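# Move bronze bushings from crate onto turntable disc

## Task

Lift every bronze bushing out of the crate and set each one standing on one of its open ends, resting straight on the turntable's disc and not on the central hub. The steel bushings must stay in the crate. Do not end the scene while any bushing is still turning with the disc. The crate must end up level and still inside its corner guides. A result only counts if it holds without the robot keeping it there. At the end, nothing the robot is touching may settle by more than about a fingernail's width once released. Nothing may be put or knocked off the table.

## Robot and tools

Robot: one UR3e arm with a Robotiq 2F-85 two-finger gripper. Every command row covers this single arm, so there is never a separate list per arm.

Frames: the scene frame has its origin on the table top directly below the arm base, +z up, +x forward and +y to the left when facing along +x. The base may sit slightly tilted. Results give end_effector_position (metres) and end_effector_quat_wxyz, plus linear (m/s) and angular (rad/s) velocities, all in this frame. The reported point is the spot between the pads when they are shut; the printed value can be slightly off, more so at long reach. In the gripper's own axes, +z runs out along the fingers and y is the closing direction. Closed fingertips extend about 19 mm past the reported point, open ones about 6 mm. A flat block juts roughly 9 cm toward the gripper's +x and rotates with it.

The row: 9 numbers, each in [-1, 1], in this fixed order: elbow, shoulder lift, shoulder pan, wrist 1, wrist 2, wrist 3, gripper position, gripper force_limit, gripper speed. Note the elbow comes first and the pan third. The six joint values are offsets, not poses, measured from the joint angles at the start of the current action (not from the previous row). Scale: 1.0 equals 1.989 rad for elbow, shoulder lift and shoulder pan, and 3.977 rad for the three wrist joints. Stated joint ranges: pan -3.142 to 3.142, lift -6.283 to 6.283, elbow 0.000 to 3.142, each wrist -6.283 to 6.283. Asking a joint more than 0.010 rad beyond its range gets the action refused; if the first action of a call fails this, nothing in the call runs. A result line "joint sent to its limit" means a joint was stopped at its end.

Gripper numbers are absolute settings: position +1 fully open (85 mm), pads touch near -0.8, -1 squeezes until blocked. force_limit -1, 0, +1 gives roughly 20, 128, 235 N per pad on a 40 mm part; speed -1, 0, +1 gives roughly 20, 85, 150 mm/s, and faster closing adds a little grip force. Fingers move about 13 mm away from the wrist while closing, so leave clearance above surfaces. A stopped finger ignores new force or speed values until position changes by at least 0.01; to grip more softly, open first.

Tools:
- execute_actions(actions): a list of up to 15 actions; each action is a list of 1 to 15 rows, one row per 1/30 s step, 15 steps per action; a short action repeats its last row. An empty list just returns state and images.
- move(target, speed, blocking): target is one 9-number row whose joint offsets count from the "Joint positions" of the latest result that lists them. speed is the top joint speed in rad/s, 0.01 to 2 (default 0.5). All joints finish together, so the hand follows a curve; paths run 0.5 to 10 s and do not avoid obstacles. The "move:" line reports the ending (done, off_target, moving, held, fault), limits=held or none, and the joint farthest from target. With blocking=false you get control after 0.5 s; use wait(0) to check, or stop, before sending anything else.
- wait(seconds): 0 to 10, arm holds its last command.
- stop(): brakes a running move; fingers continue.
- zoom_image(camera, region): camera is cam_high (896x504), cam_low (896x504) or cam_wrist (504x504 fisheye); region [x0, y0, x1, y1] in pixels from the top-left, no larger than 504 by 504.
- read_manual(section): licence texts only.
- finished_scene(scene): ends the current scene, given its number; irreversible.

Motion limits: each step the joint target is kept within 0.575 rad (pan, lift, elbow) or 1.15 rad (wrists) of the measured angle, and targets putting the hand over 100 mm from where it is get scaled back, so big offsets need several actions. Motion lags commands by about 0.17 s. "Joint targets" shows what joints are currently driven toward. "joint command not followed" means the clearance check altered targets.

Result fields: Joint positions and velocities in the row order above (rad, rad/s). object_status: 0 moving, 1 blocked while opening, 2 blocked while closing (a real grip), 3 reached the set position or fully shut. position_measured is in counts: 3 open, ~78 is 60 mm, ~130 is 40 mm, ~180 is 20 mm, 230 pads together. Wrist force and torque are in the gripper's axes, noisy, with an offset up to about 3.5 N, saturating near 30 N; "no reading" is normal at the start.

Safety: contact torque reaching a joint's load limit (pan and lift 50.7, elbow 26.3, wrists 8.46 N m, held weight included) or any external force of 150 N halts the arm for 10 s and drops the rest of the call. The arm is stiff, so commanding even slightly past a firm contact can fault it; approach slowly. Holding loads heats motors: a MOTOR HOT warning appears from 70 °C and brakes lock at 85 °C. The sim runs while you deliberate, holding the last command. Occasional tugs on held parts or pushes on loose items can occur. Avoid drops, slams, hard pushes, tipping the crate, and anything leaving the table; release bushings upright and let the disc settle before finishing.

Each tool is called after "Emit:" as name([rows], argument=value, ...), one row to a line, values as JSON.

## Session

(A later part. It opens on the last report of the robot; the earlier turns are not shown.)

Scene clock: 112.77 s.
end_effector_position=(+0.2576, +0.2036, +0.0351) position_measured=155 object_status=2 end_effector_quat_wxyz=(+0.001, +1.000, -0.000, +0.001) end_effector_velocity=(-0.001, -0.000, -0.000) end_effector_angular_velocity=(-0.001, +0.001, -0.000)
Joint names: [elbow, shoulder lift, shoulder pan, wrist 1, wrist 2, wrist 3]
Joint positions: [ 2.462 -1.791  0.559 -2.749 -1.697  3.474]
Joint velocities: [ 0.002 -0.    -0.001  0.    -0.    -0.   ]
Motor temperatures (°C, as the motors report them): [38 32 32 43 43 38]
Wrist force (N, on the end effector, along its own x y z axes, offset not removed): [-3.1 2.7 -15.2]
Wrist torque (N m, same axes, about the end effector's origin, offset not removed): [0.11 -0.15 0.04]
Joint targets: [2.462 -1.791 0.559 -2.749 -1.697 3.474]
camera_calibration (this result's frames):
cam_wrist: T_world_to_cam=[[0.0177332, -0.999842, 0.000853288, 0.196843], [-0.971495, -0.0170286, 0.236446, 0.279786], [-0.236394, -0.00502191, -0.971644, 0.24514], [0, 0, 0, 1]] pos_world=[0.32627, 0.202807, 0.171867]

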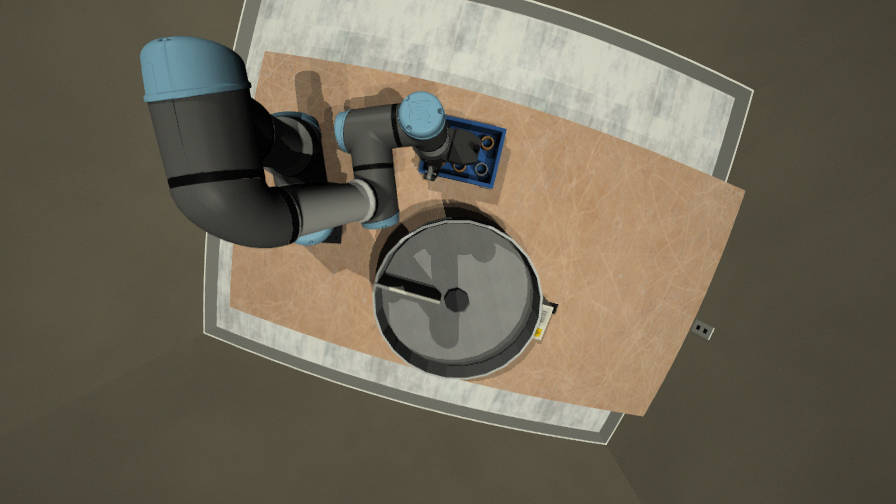

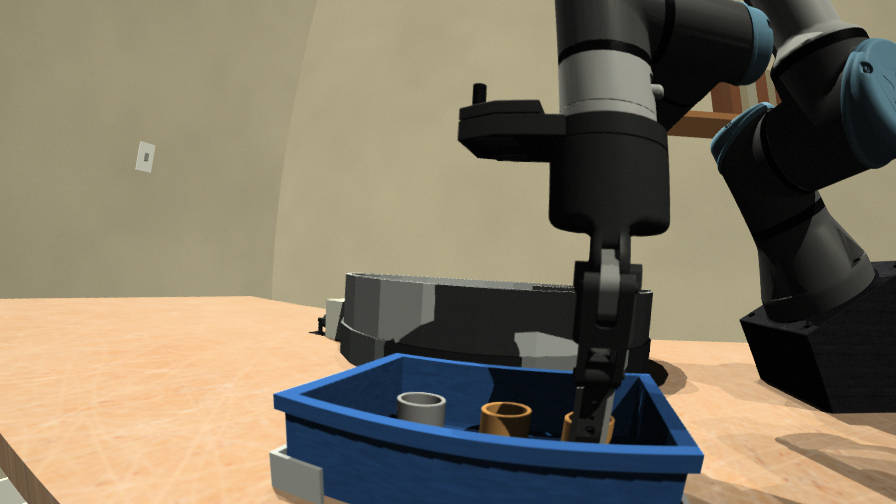

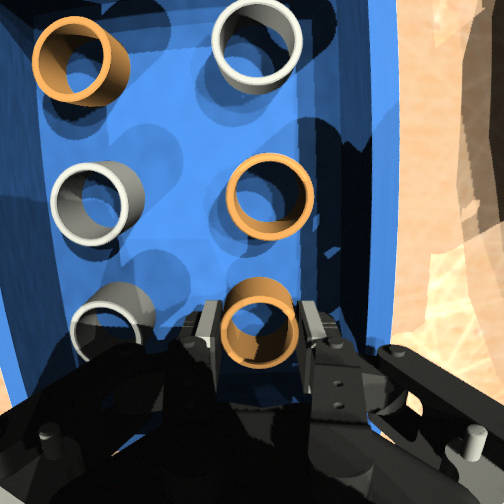

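Emit:
move(target=[-0.099,-0.1785,0.0352,0.1413,-0.0078,0.016,-1,-0.5,0])

Emit:
move(target=[-0.3047,0.0845,-0.5797,0.1426,0.1342,0,-1,-0.5,0], speed=0.8)

Scene clock: 127.00 s.
end_effector_position=(+0.2544, +0.2031, +0.1209) position_measured=155 object_status=2 end_effector_quat_wxyz=(+0.000, +1.000, -0.001, +0.000) end_effector_velocity=(-0.000, -0.000, +0.000) end_effector_angular_velocity=(-0.000, -0.000, -0.000)
Joint names: [elbow, shoulder lift, shoulder pan, wrist 1, wrist 2, wrist 3]
Joint positions: [ 2.265 -2.146  0.629 -2.187 -1.728  3.538]
Joint velocities: [-0.001 -0.002 -0.     0.002 -0.     0.   ]
Motor temperatures (°C, as the motors report them): [38 32 32 43 43 38]
Wrist force (N, on the end effector, along its own x y z axes, offset not removed): [1.4 1.4 0.4]
Wrist torque (N m, same axes, about the end effector's origin, offset not removed): [0.22 -0.28 0.02]
Joint targets: [2.265 -2.146 0.629 -2.187 -1.728 3.538]
move: done; limits=none; farthest joint: the shoulder pan, 0.000 radians from its target (0.070 radians at the start)
camera_calibration (this result's frames):
cam_wrist: T_world_to_cam=[[0.0162556, -0.999867, -0.00122628, 0.197032], [-0.970989, -0.0160788, 0.238584, 0.255801], [-0.238572, -0.00268764, -0.971121, 0.327766], [0, 0, 0, 1]] pos_world=[0.323373, 0.201999, 0.257512]

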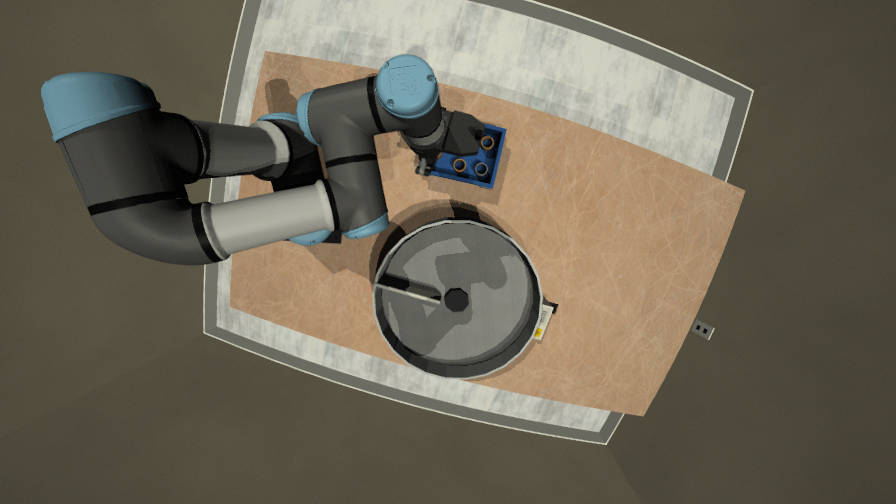

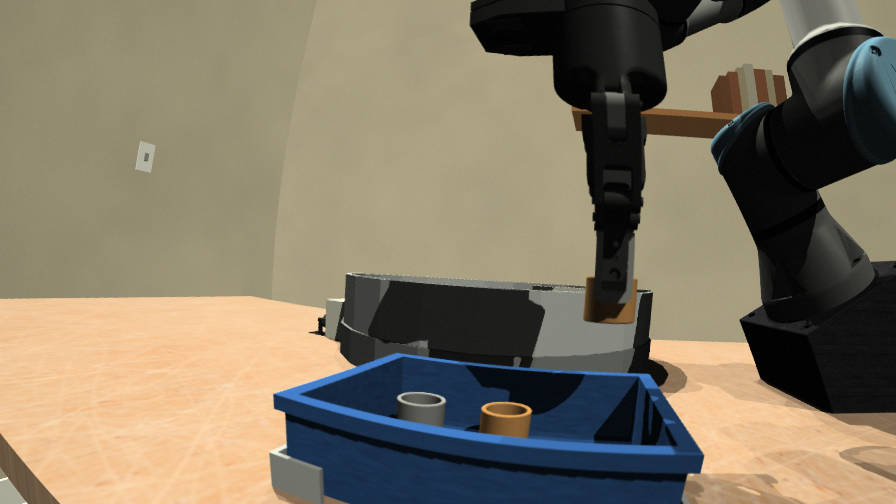

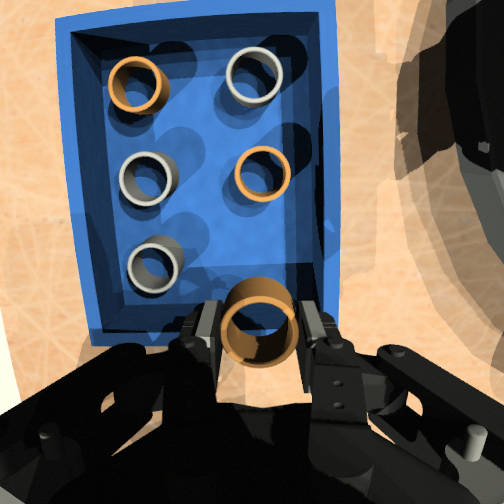

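Scene clock: 129.20 s.
end_effector_position=(+0.4305, -0.0001, +0.1511) position_measured=155 object_status=2 end_effector_quat_wxyz=(-0.000, +0.867, -0.498, +0.001) end_effector_velocity=(+0.001, -0.000, +0.001) end_effector_angular_velocity=(-0.001, -0.001, -0.001)
Joint names: [elbow, shoulder lift, shoulder pan, wrist 1, wrist 2, wrist 3]
Joint positions: [ 1.659 -1.978 -0.524 -1.62  -1.195  3.538]
Joint velocities: [-0.003  0.001 -0.001  0.001  0.001  0.   ]
Motor temperatures (°C, as the motors report them): [38 32 32 43 43 38]
Wrist force (N, on the end effector, along its own x y z axes, offset not removed): [1.2 1.2 0.0]
Wrist torque (N m, same axes, about the end effector's origin, offset not removed): [0.14 -0.27 -0.01]
Joint targets: [1.659 -1.978 -0.524 -1.620 -1.194 3.538]
move: done; limits=none; farthest joint: the shoulder pan, 0.000 radians from its target (1.153 radians at the start)
camera_calibration (this result's frames):
cam_wrist: T_world_to_cam=[[-0.854943, -0.518717, -0.00251607, 0.366258], [-0.504308, 0.83004, 0.238133, 0.215601], [-0.121435, 0.204859, -0.971229, 0.348148], [0, 0, 0, 1]] pos_world=[0.464136, -0.060294, 0.287712]

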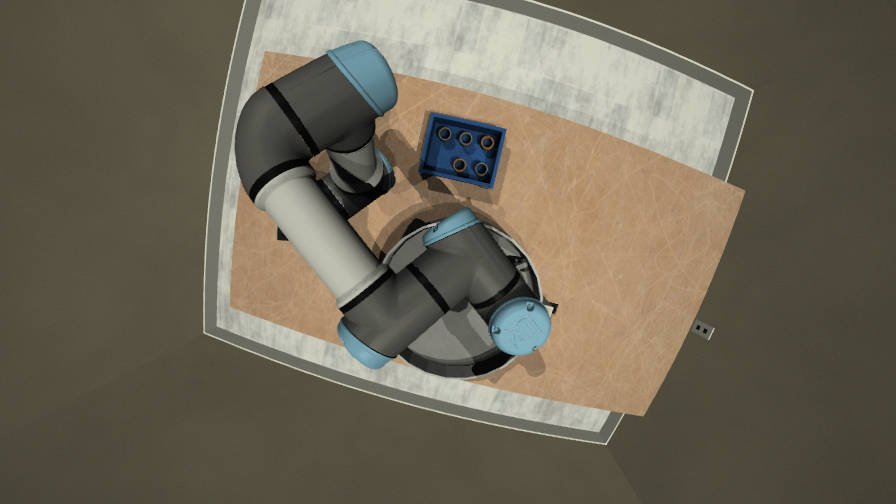

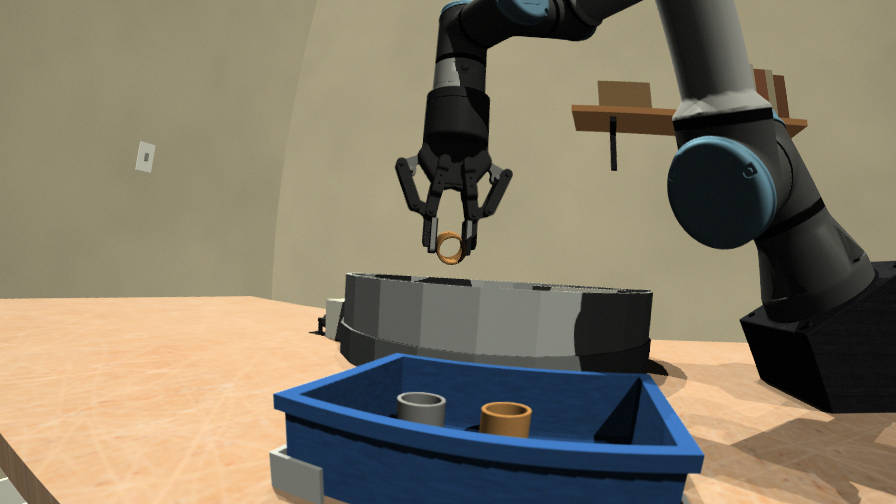

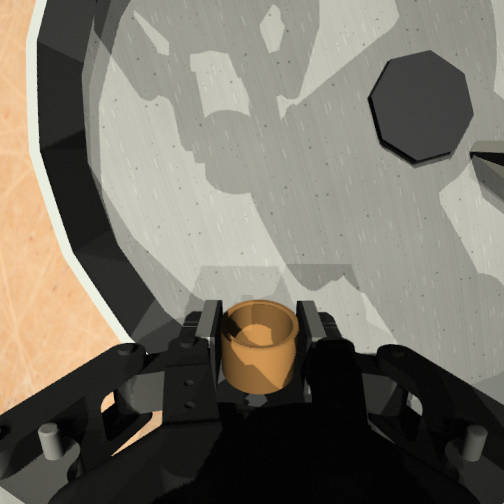

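Emit:
zoom_image(camera="cam_low", region=[380, 140, 530, 300])

Region (380, 140, 530, 300) of cam_low's 896x504 image, scaled by 3.150, with more detail than that image has; it fills the left 472 columns of this view, and the rest is white.

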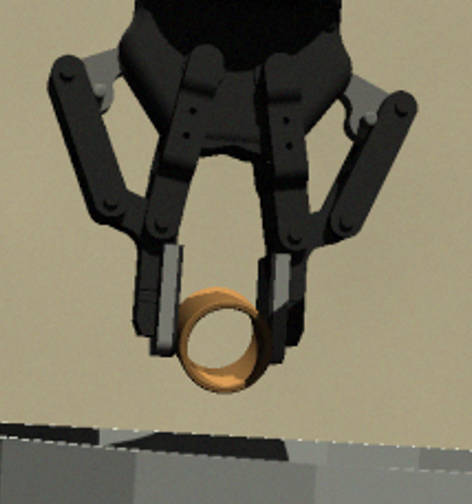

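Emit:
move(target=[0.1404,0.0951,0.3488,-0.1562,-0.2751,0.2952,-1,-0.5,0], speed=0.4)

Scene clock: 157.43 s.
end_effector_position=(+0.4002, -0.0400, +0.1514) position_measured=155 object_status=2 end_effector_quat_wxyz=(+0.270, +0.650, -0.656, +0.272) end_effector_velocity=(-0.000, -0.000, -0.000) end_effector_angular_velocity=(-0.001, -0.001, -0.001)
Joint names: [elbow, shoulder lift, shoulder pan, wrist 1, wrist 2, wrist 3]
Joint positions: [ 1.938 -1.789  0.17  -2.241 -2.288  4.712]
Joint velocities: [ 0.001  0.001  0.    -0.001 -0.002  0.002]
Motor temperatures (°C, as the motors report them): [38 32 32 43 43 38]
Wrist force (N, on the end effector, along its own x y z axes, offset not removed): [0.2 2.0 0.5]
Wrist torque (N m, same axes, about the end effector's origin, offset not removed): [0.26 -0.20 0.01]
Joint targets: [1.938 -1.789 0.170 -2.242 -2.289 4.712]
move: done; limits=none; farthest joint: the wrist 2, 0.001 radians from its target (1.095 radians at the start)
camera_calibration (this result's frames):
cam_wrist: T_world_to_cam=[[-0.999947, -0.00846367, 0.0058811, 0.396896], [-0.0102867, 0.854853, -0.518768, 0.151257], [-0.000636797, -0.518801, -0.854895, 0.258069], [0, 0, 0, 1]] pos_world=[0.398595, 0.00794281, 0.296755]

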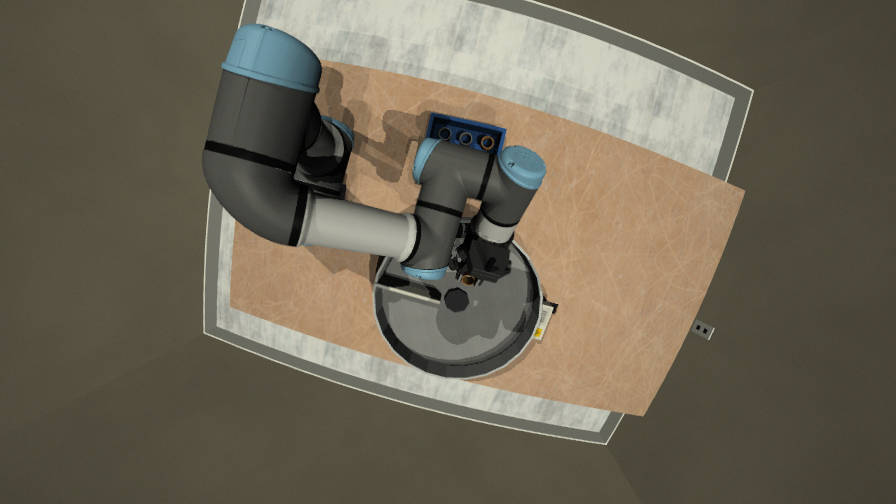

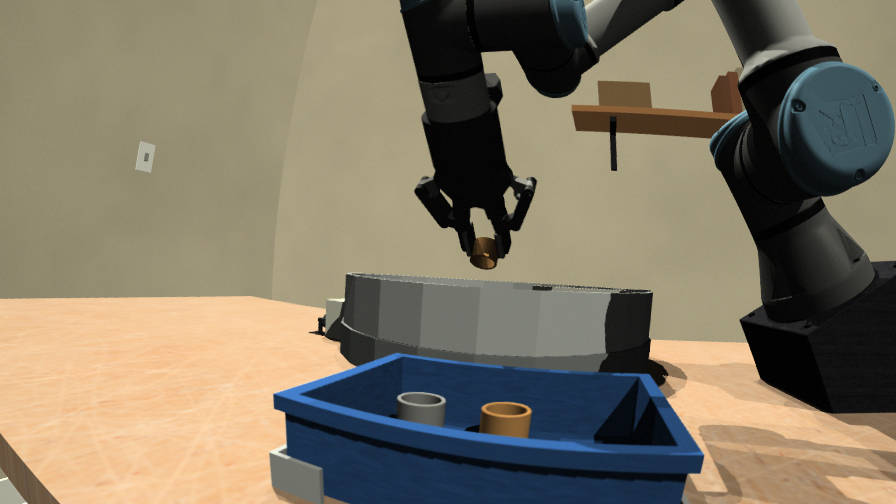

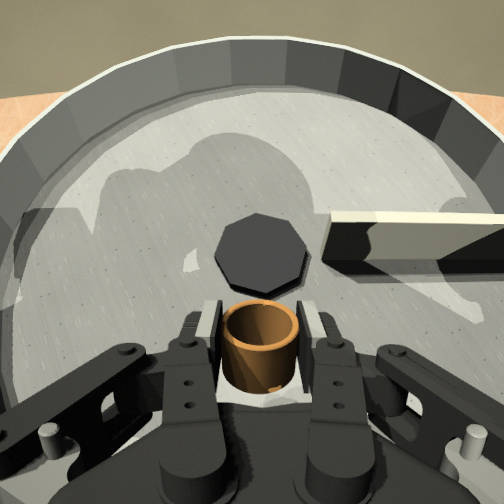

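Emit:
move(target=[0.0408,0.1002,0.0078,-0.0675,-0.002,0,-1,-0.5,0], speed=0.15)

Scene clock: 165.33 s.
end_effector_position=(+0.4002, -0.0402, +0.0914) position_measured=155 object_status=2 end_effector_quat_wxyz=(+0.273, +0.656, -0.650, +0.270) end_effector_velocity=(-0.000, +0.000, -0.001) end_effector_angular_velocity=(+0.000, +0.000, +0.001)
Joint names: [elbow, shoulder lift, shoulder pan, wrist 1, wrist 2, wrist 3]
Joint positions: [ 2.019 -1.59   0.185 -2.51  -2.296  4.712]
Joint velocities: [ 0.001  0.002  0.001 -0.003  0.    -0.   ]
Motor temperatures (°C, as the motors report them): [38 32 32 43 43 38]
Wrist force (N, on the end effector, along its own x y z axes, offset not removed): [0.3 1.8 0.4]
Wrist torque (N m, same axes, about the end effector's origin, offset not removed): [0.22 -0.12 0.01]
Joint targets: [2.019 -1.589 0.185 -2.510 -2.296 4.712]
move: done; limits=none; farthest joint: the shoulder pan, 0.000 radians from its target (0.015 radians at the start)
camera_calibration (this result's frames):
cam_wrist: T_world_to_cam=[[-0.999603, -0.0211356, 0.0186518, 0.395373], [-0.0277467, 0.854452, -0.518789, 0.127192], [-0.0049721, -0.519101, -0.854699, 0.208358], [0, 0, 0, 1]] pos_world=[0.399781, 0.00783581, 0.236695]

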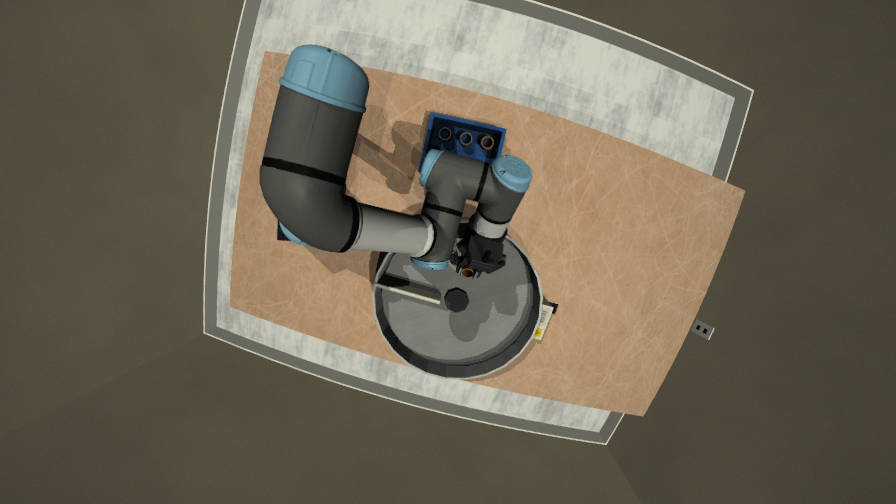

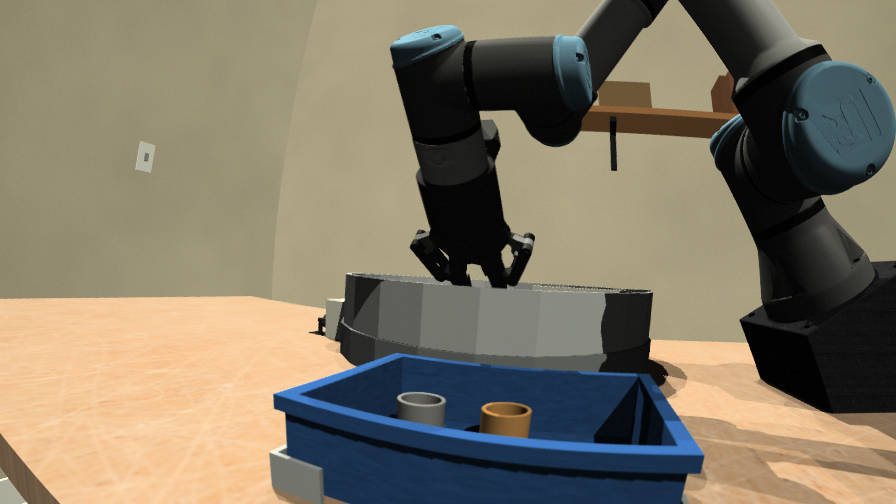

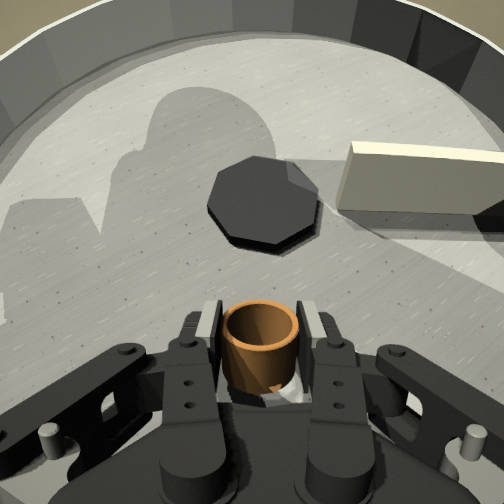

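Emit:
move(target=[0.0136,0.0334,0.0026,-0.0225,0,0,-1,-0.5,0], speed=0.04)

Scene clock: 182.00 s.
end_effector_position=(+0.3981, -0.0401, +0.0764) position_measured=155 object_status=2 end_effector_quat_wxyz=(+0.273, +0.658, -0.648, +0.270) end_effector_velocity=(+0.000, +0.000, +0.000) end_effector_angular_velocity=(+0.000, -0.001, +0.000)
Joint names: [elbow, shoulder lift, shoulder pan, wrist 1, wrist 2, wrist 3]
Joint positions: [ 2.04  -1.537  0.19  -2.582 -2.299  4.712]
Joint velocities: [-0. -0.  0.  0.  0.  0.]
Motor temperatures (°C, as the motors report them): [38 32 32 43 43 38]
Wrist force (N, on the end effector, along its own x y z axes, offset not removed): [14.7 2.2 -13.4]
Wrist torque (N m, same axes, about the end effector's origin, offset not removed): [0.19 -0.14 0.15]
Joint targets: [2.041 -1.536 0.190 -2.582 -2.297 4.712]
TORQUE FAULT: the external load on the wrist 2 reached its load limit, and the arm stopped for 10 seconds. That time counts as 20 of the actions that you can send in this scene. The arm's remaining commands of this call were not run. The arm holds where it stopped, with its grip as last carried out, and accepts commands again: back off and push less far. The arm stops again, at the same cost, whenever a joint's load reaches its limit.
move: fault; limits=none; farthest joint: the wrist 1, 0.017 radians from its target (0.090 radians at the start)
camera_calibration (this result's frames):
cam_wrist: T_world_to_cam=[[-0.999495, -0.0246861, 0.019992, 0.393332], [-0.0314788, 0.854149, -0.519075, 0.120767], [-0.0042622, -0.519442, -0.854495, 0.19529], [0, 0, 0, 1]] pos_world=[0.397767, 0.00799836, 0.221698]

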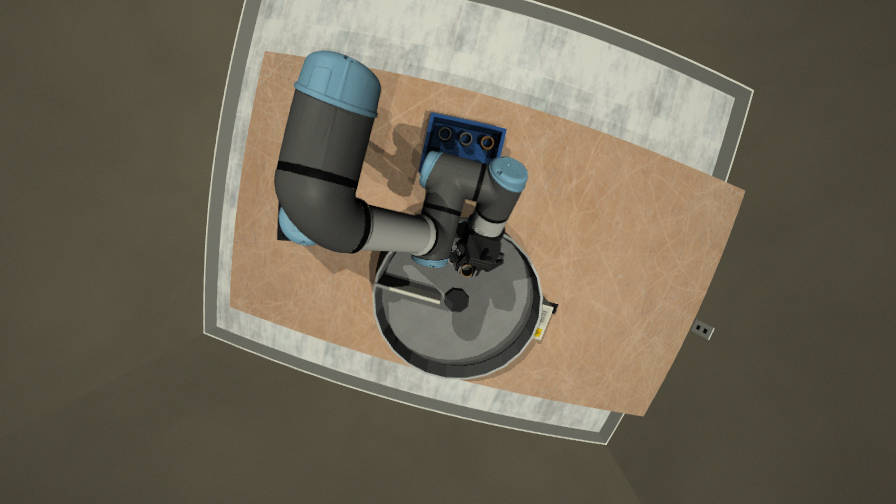

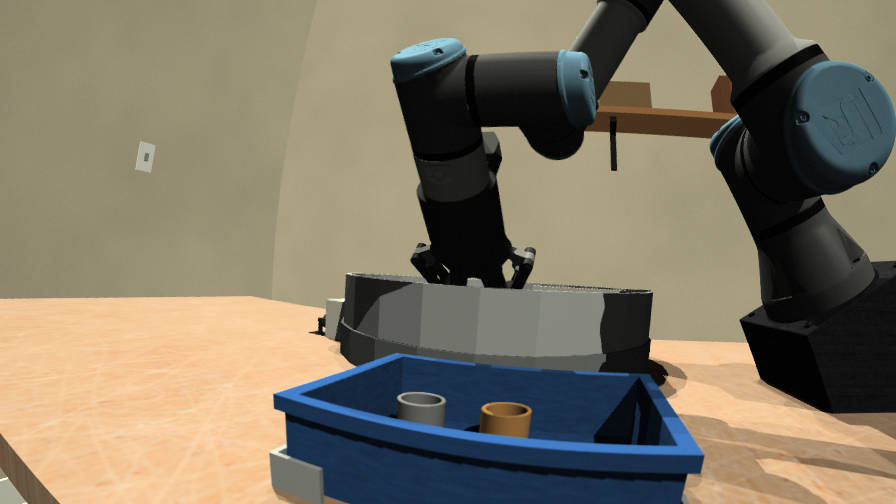

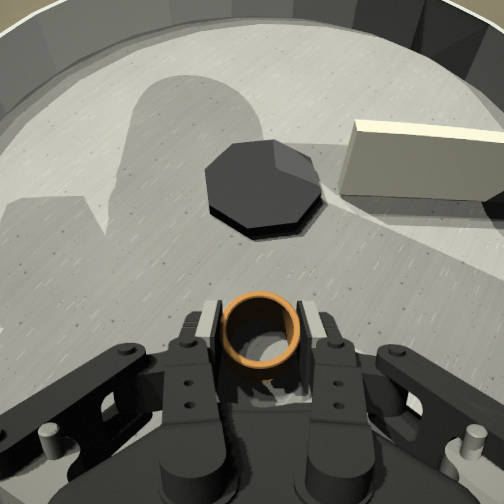

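Emit:
execute_actions([
  [[-0.001,-0.003,0,0.002,0,0,0.0,0,-0.5]],
  [[0,0,0,0,0,0,0.0,0,-0.5]],
])

Emit:
move(target=[-0.05,-0.122,-0.009,0.083,0.003,0,0.0,0,0], speed=0.3)

Scene clock: 187.00 s.
end_effector_position=(+0.3983, -0.0400, +0.0780) position_measured=129 object_status=3 end_effector_quat_wxyz=(+0.273, +0.658, -0.648, +0.270) end_effector_velocity=(-0.000, +0.001, -0.000) end_effector_angular_velocity=(+0.001, +0.001, +0.002)
Joint names: [elbow, shoulder lift, shoulder pan, wrist 1, wrist 2, wrist 3]
Joint positions: [ 2.038 -1.543  0.19  -2.575 -2.299  4.712]
Joint velocities: [ 0.001 -0.     0.002 -0.     0.    -0.   ]
Motor temperatures (°C, as the motors report them): [38 32 32 43 43 38]
Wrist force (N, on the end effector, along its own x y z axes, offset not removed): [0.3 2.1 0.8]
Wrist torque (N m, same axes, about the end effector's origin, offset not removed): [0.29 -0.07 0.03]
Joint targets: [2.038 -1.543 0.190 -2.575 -2.299 4.712]
camera_calibration (this result's frames):
cam_wrist: T_world_to_cam=[[-0.999494, -0.0246834, 0.0200432, 0.393487], [-0.0315031, 0.854149, -0.519074, 0.121538], [-0.00430738, -0.519443, -0.854494, 0.196741], [0, 0, 0, 1]] pos_world=[0.397964, 0.00809669, 0.223315]

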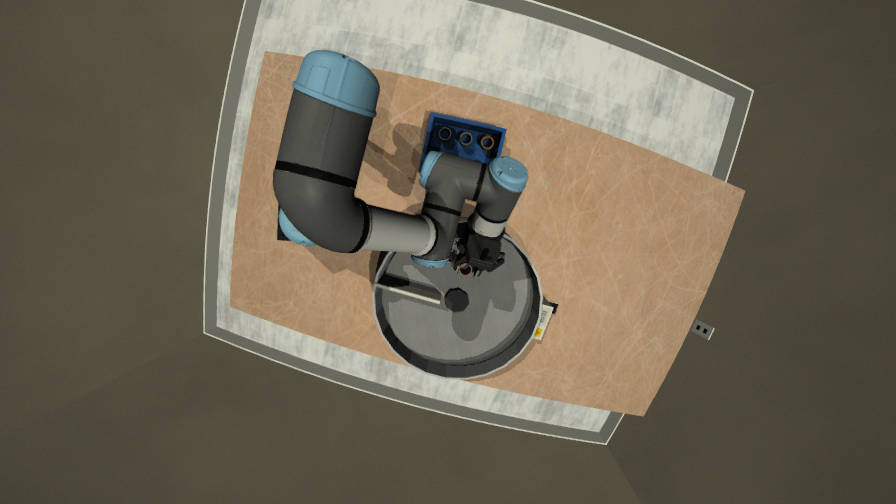

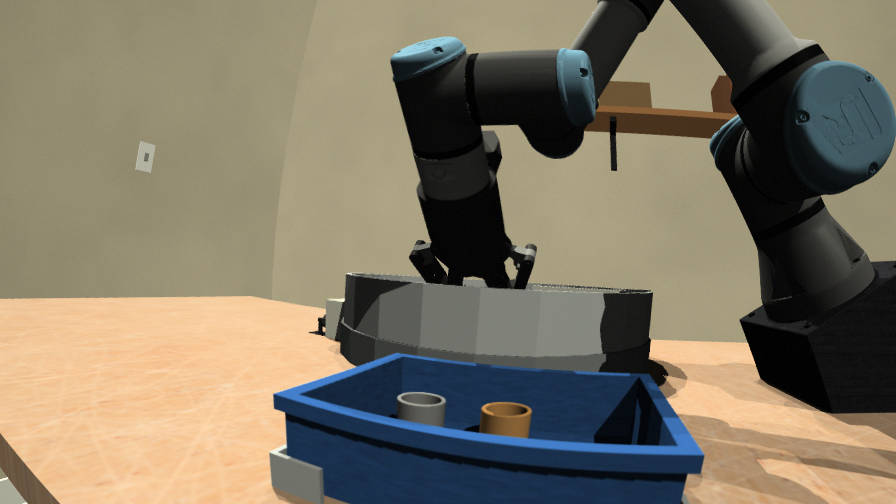

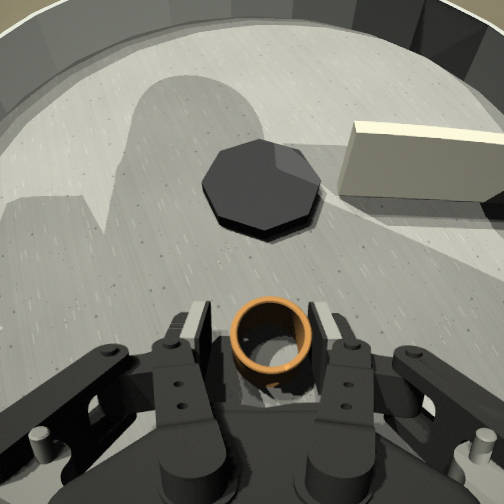

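Scene clock: 188.67 s.
end_effector_position=(+0.4003, -0.0392, +0.1499) position_measured=129 object_status=3 end_effector_quat_wxyz=(+0.269, +0.651, -0.655, +0.271) end_effector_velocity=(-0.000, -0.000, +0.001) end_effector_angular_velocity=(-0.000, -0.000, -0.001)
Joint names: [elbow, shoulder lift, shoulder pan, wrist 1, wrist 2, wrist 3]
Joint positions: [ 1.939 -1.785  0.172 -2.245 -2.287  4.712]
Joint velocities: [-0.001 -0.002 -0.001  0.002  0.    -0.   ]
Motor temperatures (°C, as the motors report them): [38 32 32 43 43 38]
Wrist force (N, on the end effector, along its own x y z axes, offset not removed): [1.0 0.8 -0.4]
Wrist torque (N m, same axes, about the end effector's origin, offset not removed): [0.09 -0.22 0.02]
Joint targets: [1.939 -1.785 0.172 -2.244 -2.287 4.712]
move: done; limits=none; farthest joint: the shoulder lift, 0.001 radians from its target (0.243 radians at the start)
camera_calibration (this result's frames):
cam_wrist: T_world_to_cam=[[-0.999925, -0.00994246, 0.00711809, 0.396752], [-0.0121903, 0.856097, -0.516671, 0.15032], [-0.00095679, -0.516719, -0.856154, 0.257625], [0, 0, 0, 1]] pos_world=[0.398801, 0.00837638, 0.295409]

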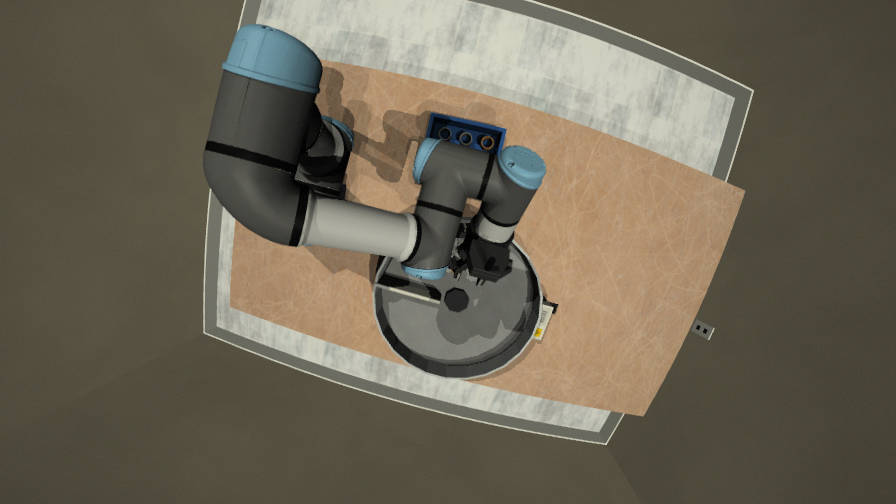

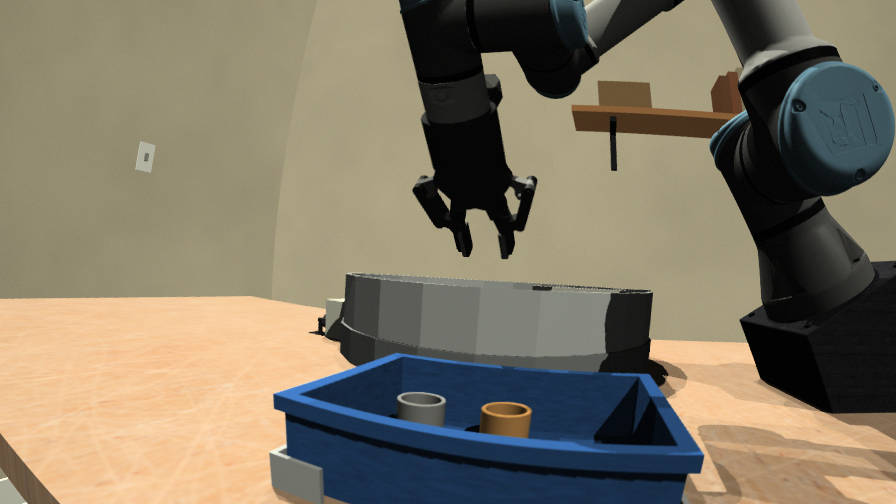

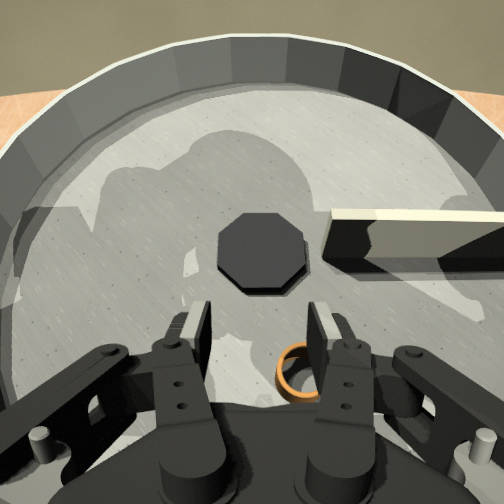

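Emit:
move(target=[0.0027,-0.0737,0.096,0.0739,0.1499,-0.3123,0.0,0,0], speed=1)

Scene clock: 214.57 s.
end_effector_position=(+0.3724, +0.0489, +0.1174) position_measured=129 object_status=3 end_effector_quat_wxyz=(+0.216, +0.883, -0.409, +0.082) end_effector_velocity=(+0.000, -0.000, +0.000) end_effector_angular_velocity=(-0.001, -0.000, -0.001)
Joint names: [elbow, shoulder lift, shoulder pan, wrist 1, wrist 2, wrist 3]
Joint positions: [ 1.941 -1.858  0.265 -2.1   -2.01   4.101]
Joint velocities: [-0.001  0.    -0.001  0.     0.     0.   ]
Motor temperatures (°C, as the motors report them): [38 32 32 43 43 38]
Wrist force (N, on the end effector, along its own x y z axes, offset not removed): [17.5 14.8 -1.4]
Wrist torque (N m, same axes, about the end effector's origin, offset not removed): [0.32 -0.10 0.50]
Joint targets: [1.941 -1.858 0.266 -2.100 -2.006 4.102]
TORQUE FAULT: the external load on the wrist 2 reached its load limit, and the arm stopped for 10 seconds. That time counts as 20 of the actions that you can send in this scene. The arm's remaining commands of this call were not run. The arm holds where it stopped, with its grip as last carried out, and accepts commands again: back off and push less far. The arm stops again, at the same cost, whenever a joint's load reaches its limit.
move: fault; limits=none; farthest joint: the wrist 3, 0.632 radians from its target (1.242 radians at the start)
camera_calibration (this result's frames):
cam_wrist: T_world_to_cam=[[-0.746104, -0.584875, 0.318197, 0.267013], [-0.638701, 0.76371, -0.0938508, 0.245869], [-0.188119, -0.273255, -0.943368, 0.343362], [0, 0, 0, 1]] pos_world=[0.420849, 0.0622222, 0.262028]

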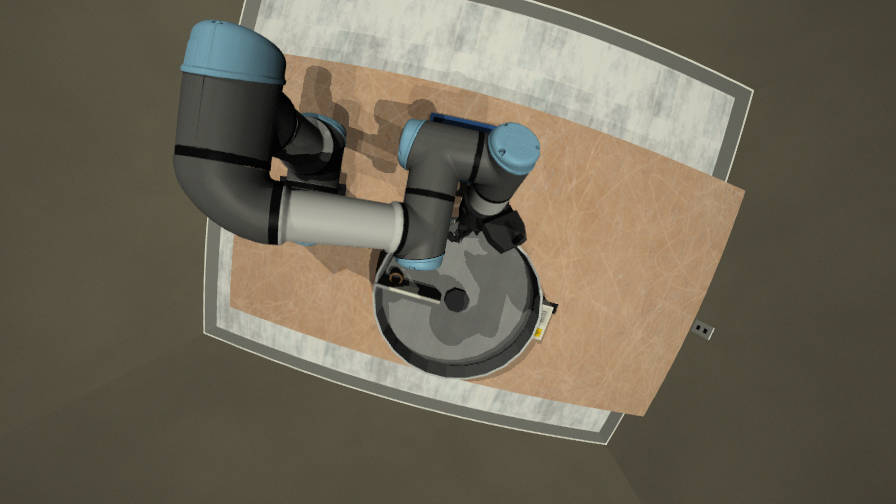

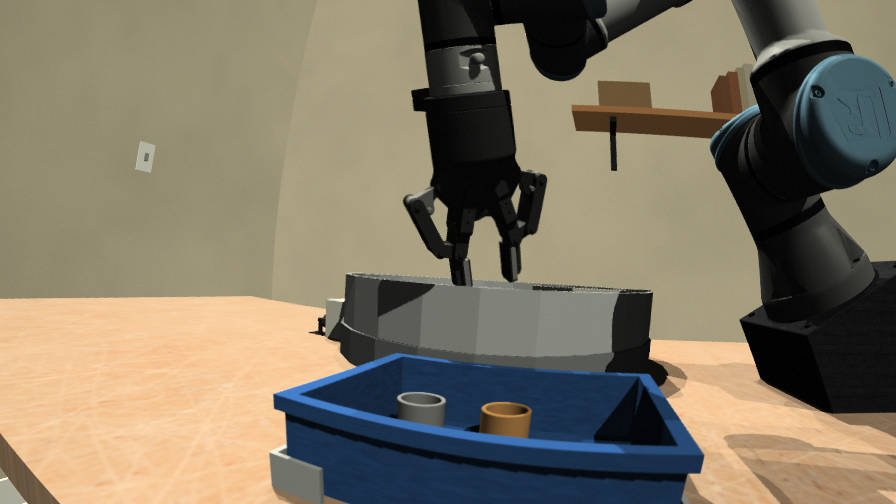

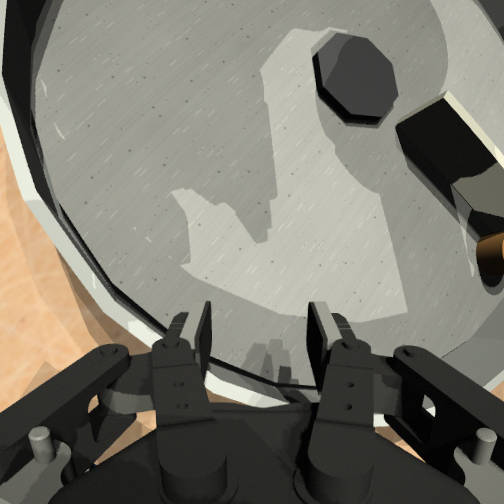

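Emit:
move(target=[-0.03,-0.12,-0.005,0.05,-0.005,0,0,0,0], speed=0.3)

Scene clock: 218.43 s.
end_effector_position=(+0.3666, +0.0427, +0.1911) position_measured=129 object_status=3 end_effector_quat_wxyz=(+0.203, +0.874, -0.421, +0.130) end_effector_velocity=(-0.000, -0.001, +0.001) end_effector_angular_velocity=(-0.001, -0.001, -0.001)
Joint names: [elbow, shoulder lift, shoulder pan, wrist 1, wrist 2, wrist 3]
Joint positions: [ 1.881 -2.096  0.255 -1.901 -2.03   4.101]
Joint velocities: [-0.    -0.003 -0.002  0.002 -0.    -0.   ]
Motor temperatures (°C, as the motors report them): [38 32 32 43 43 38]
Wrist force (N, on the end effector, along its own x y z axes, offset not removed): [0.9 0.5 0.1]
Wrist torque (N m, same axes, about the end effector's origin, offset not removed): [0.03 -0.19 -0.01]
Joint targets: [1.881 -2.097 0.255 -1.901 -2.030 4.101]
move: done; limits=none; farthest joint: the shoulder pan, 0.000 radians from its target (0.010 radians at the start)
camera_calibration (this result's frames):
cam_wrist: T_world_to_cam=[[-0.77822, -0.575496, 0.251352, 0.259744], [-0.620933, 0.764991, -0.170971, 0.262059], [-0.0938887, -0.289126, -0.952676, 0.377976], [0, 0, 0, 1]] pos_world=[0.400347, 0.0582915, 0.339606]

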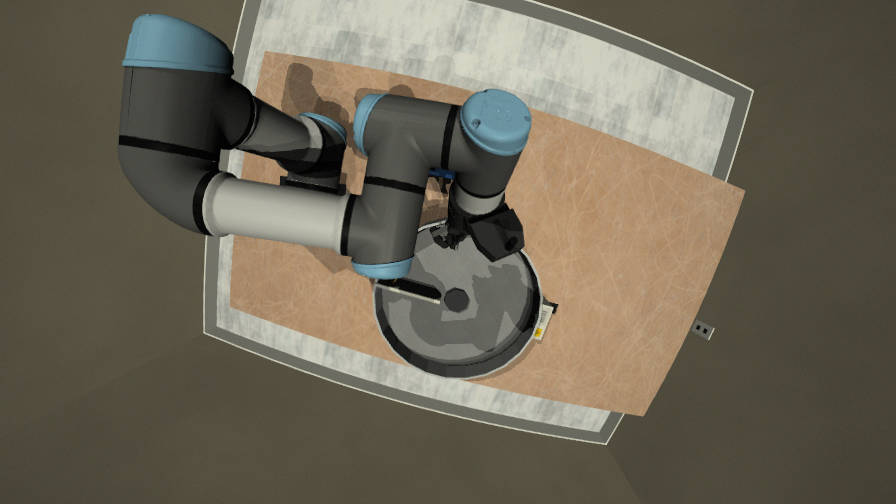

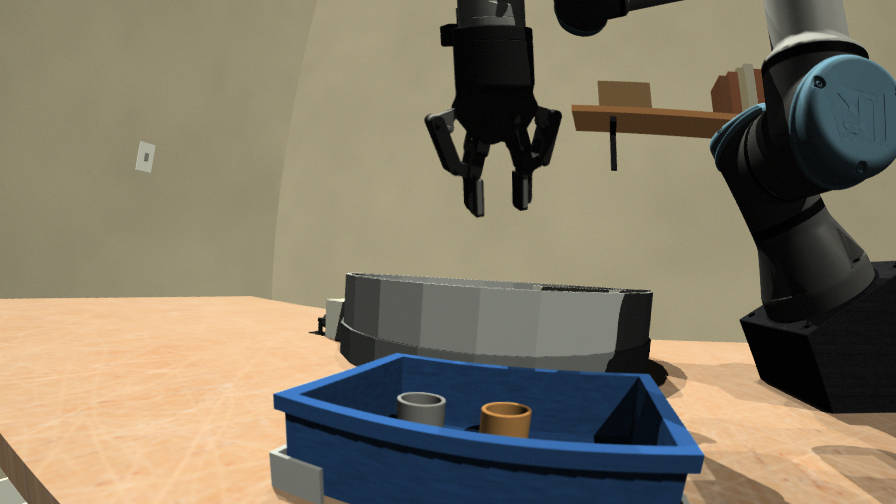

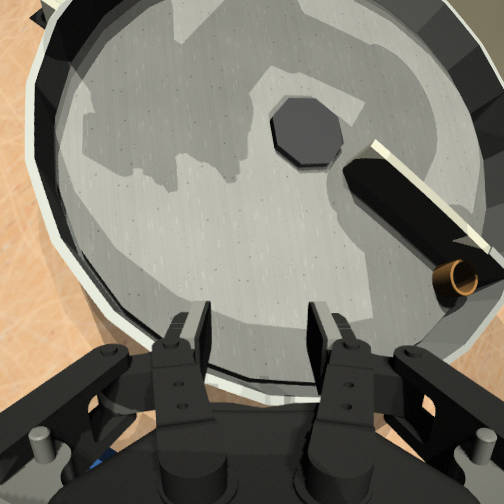

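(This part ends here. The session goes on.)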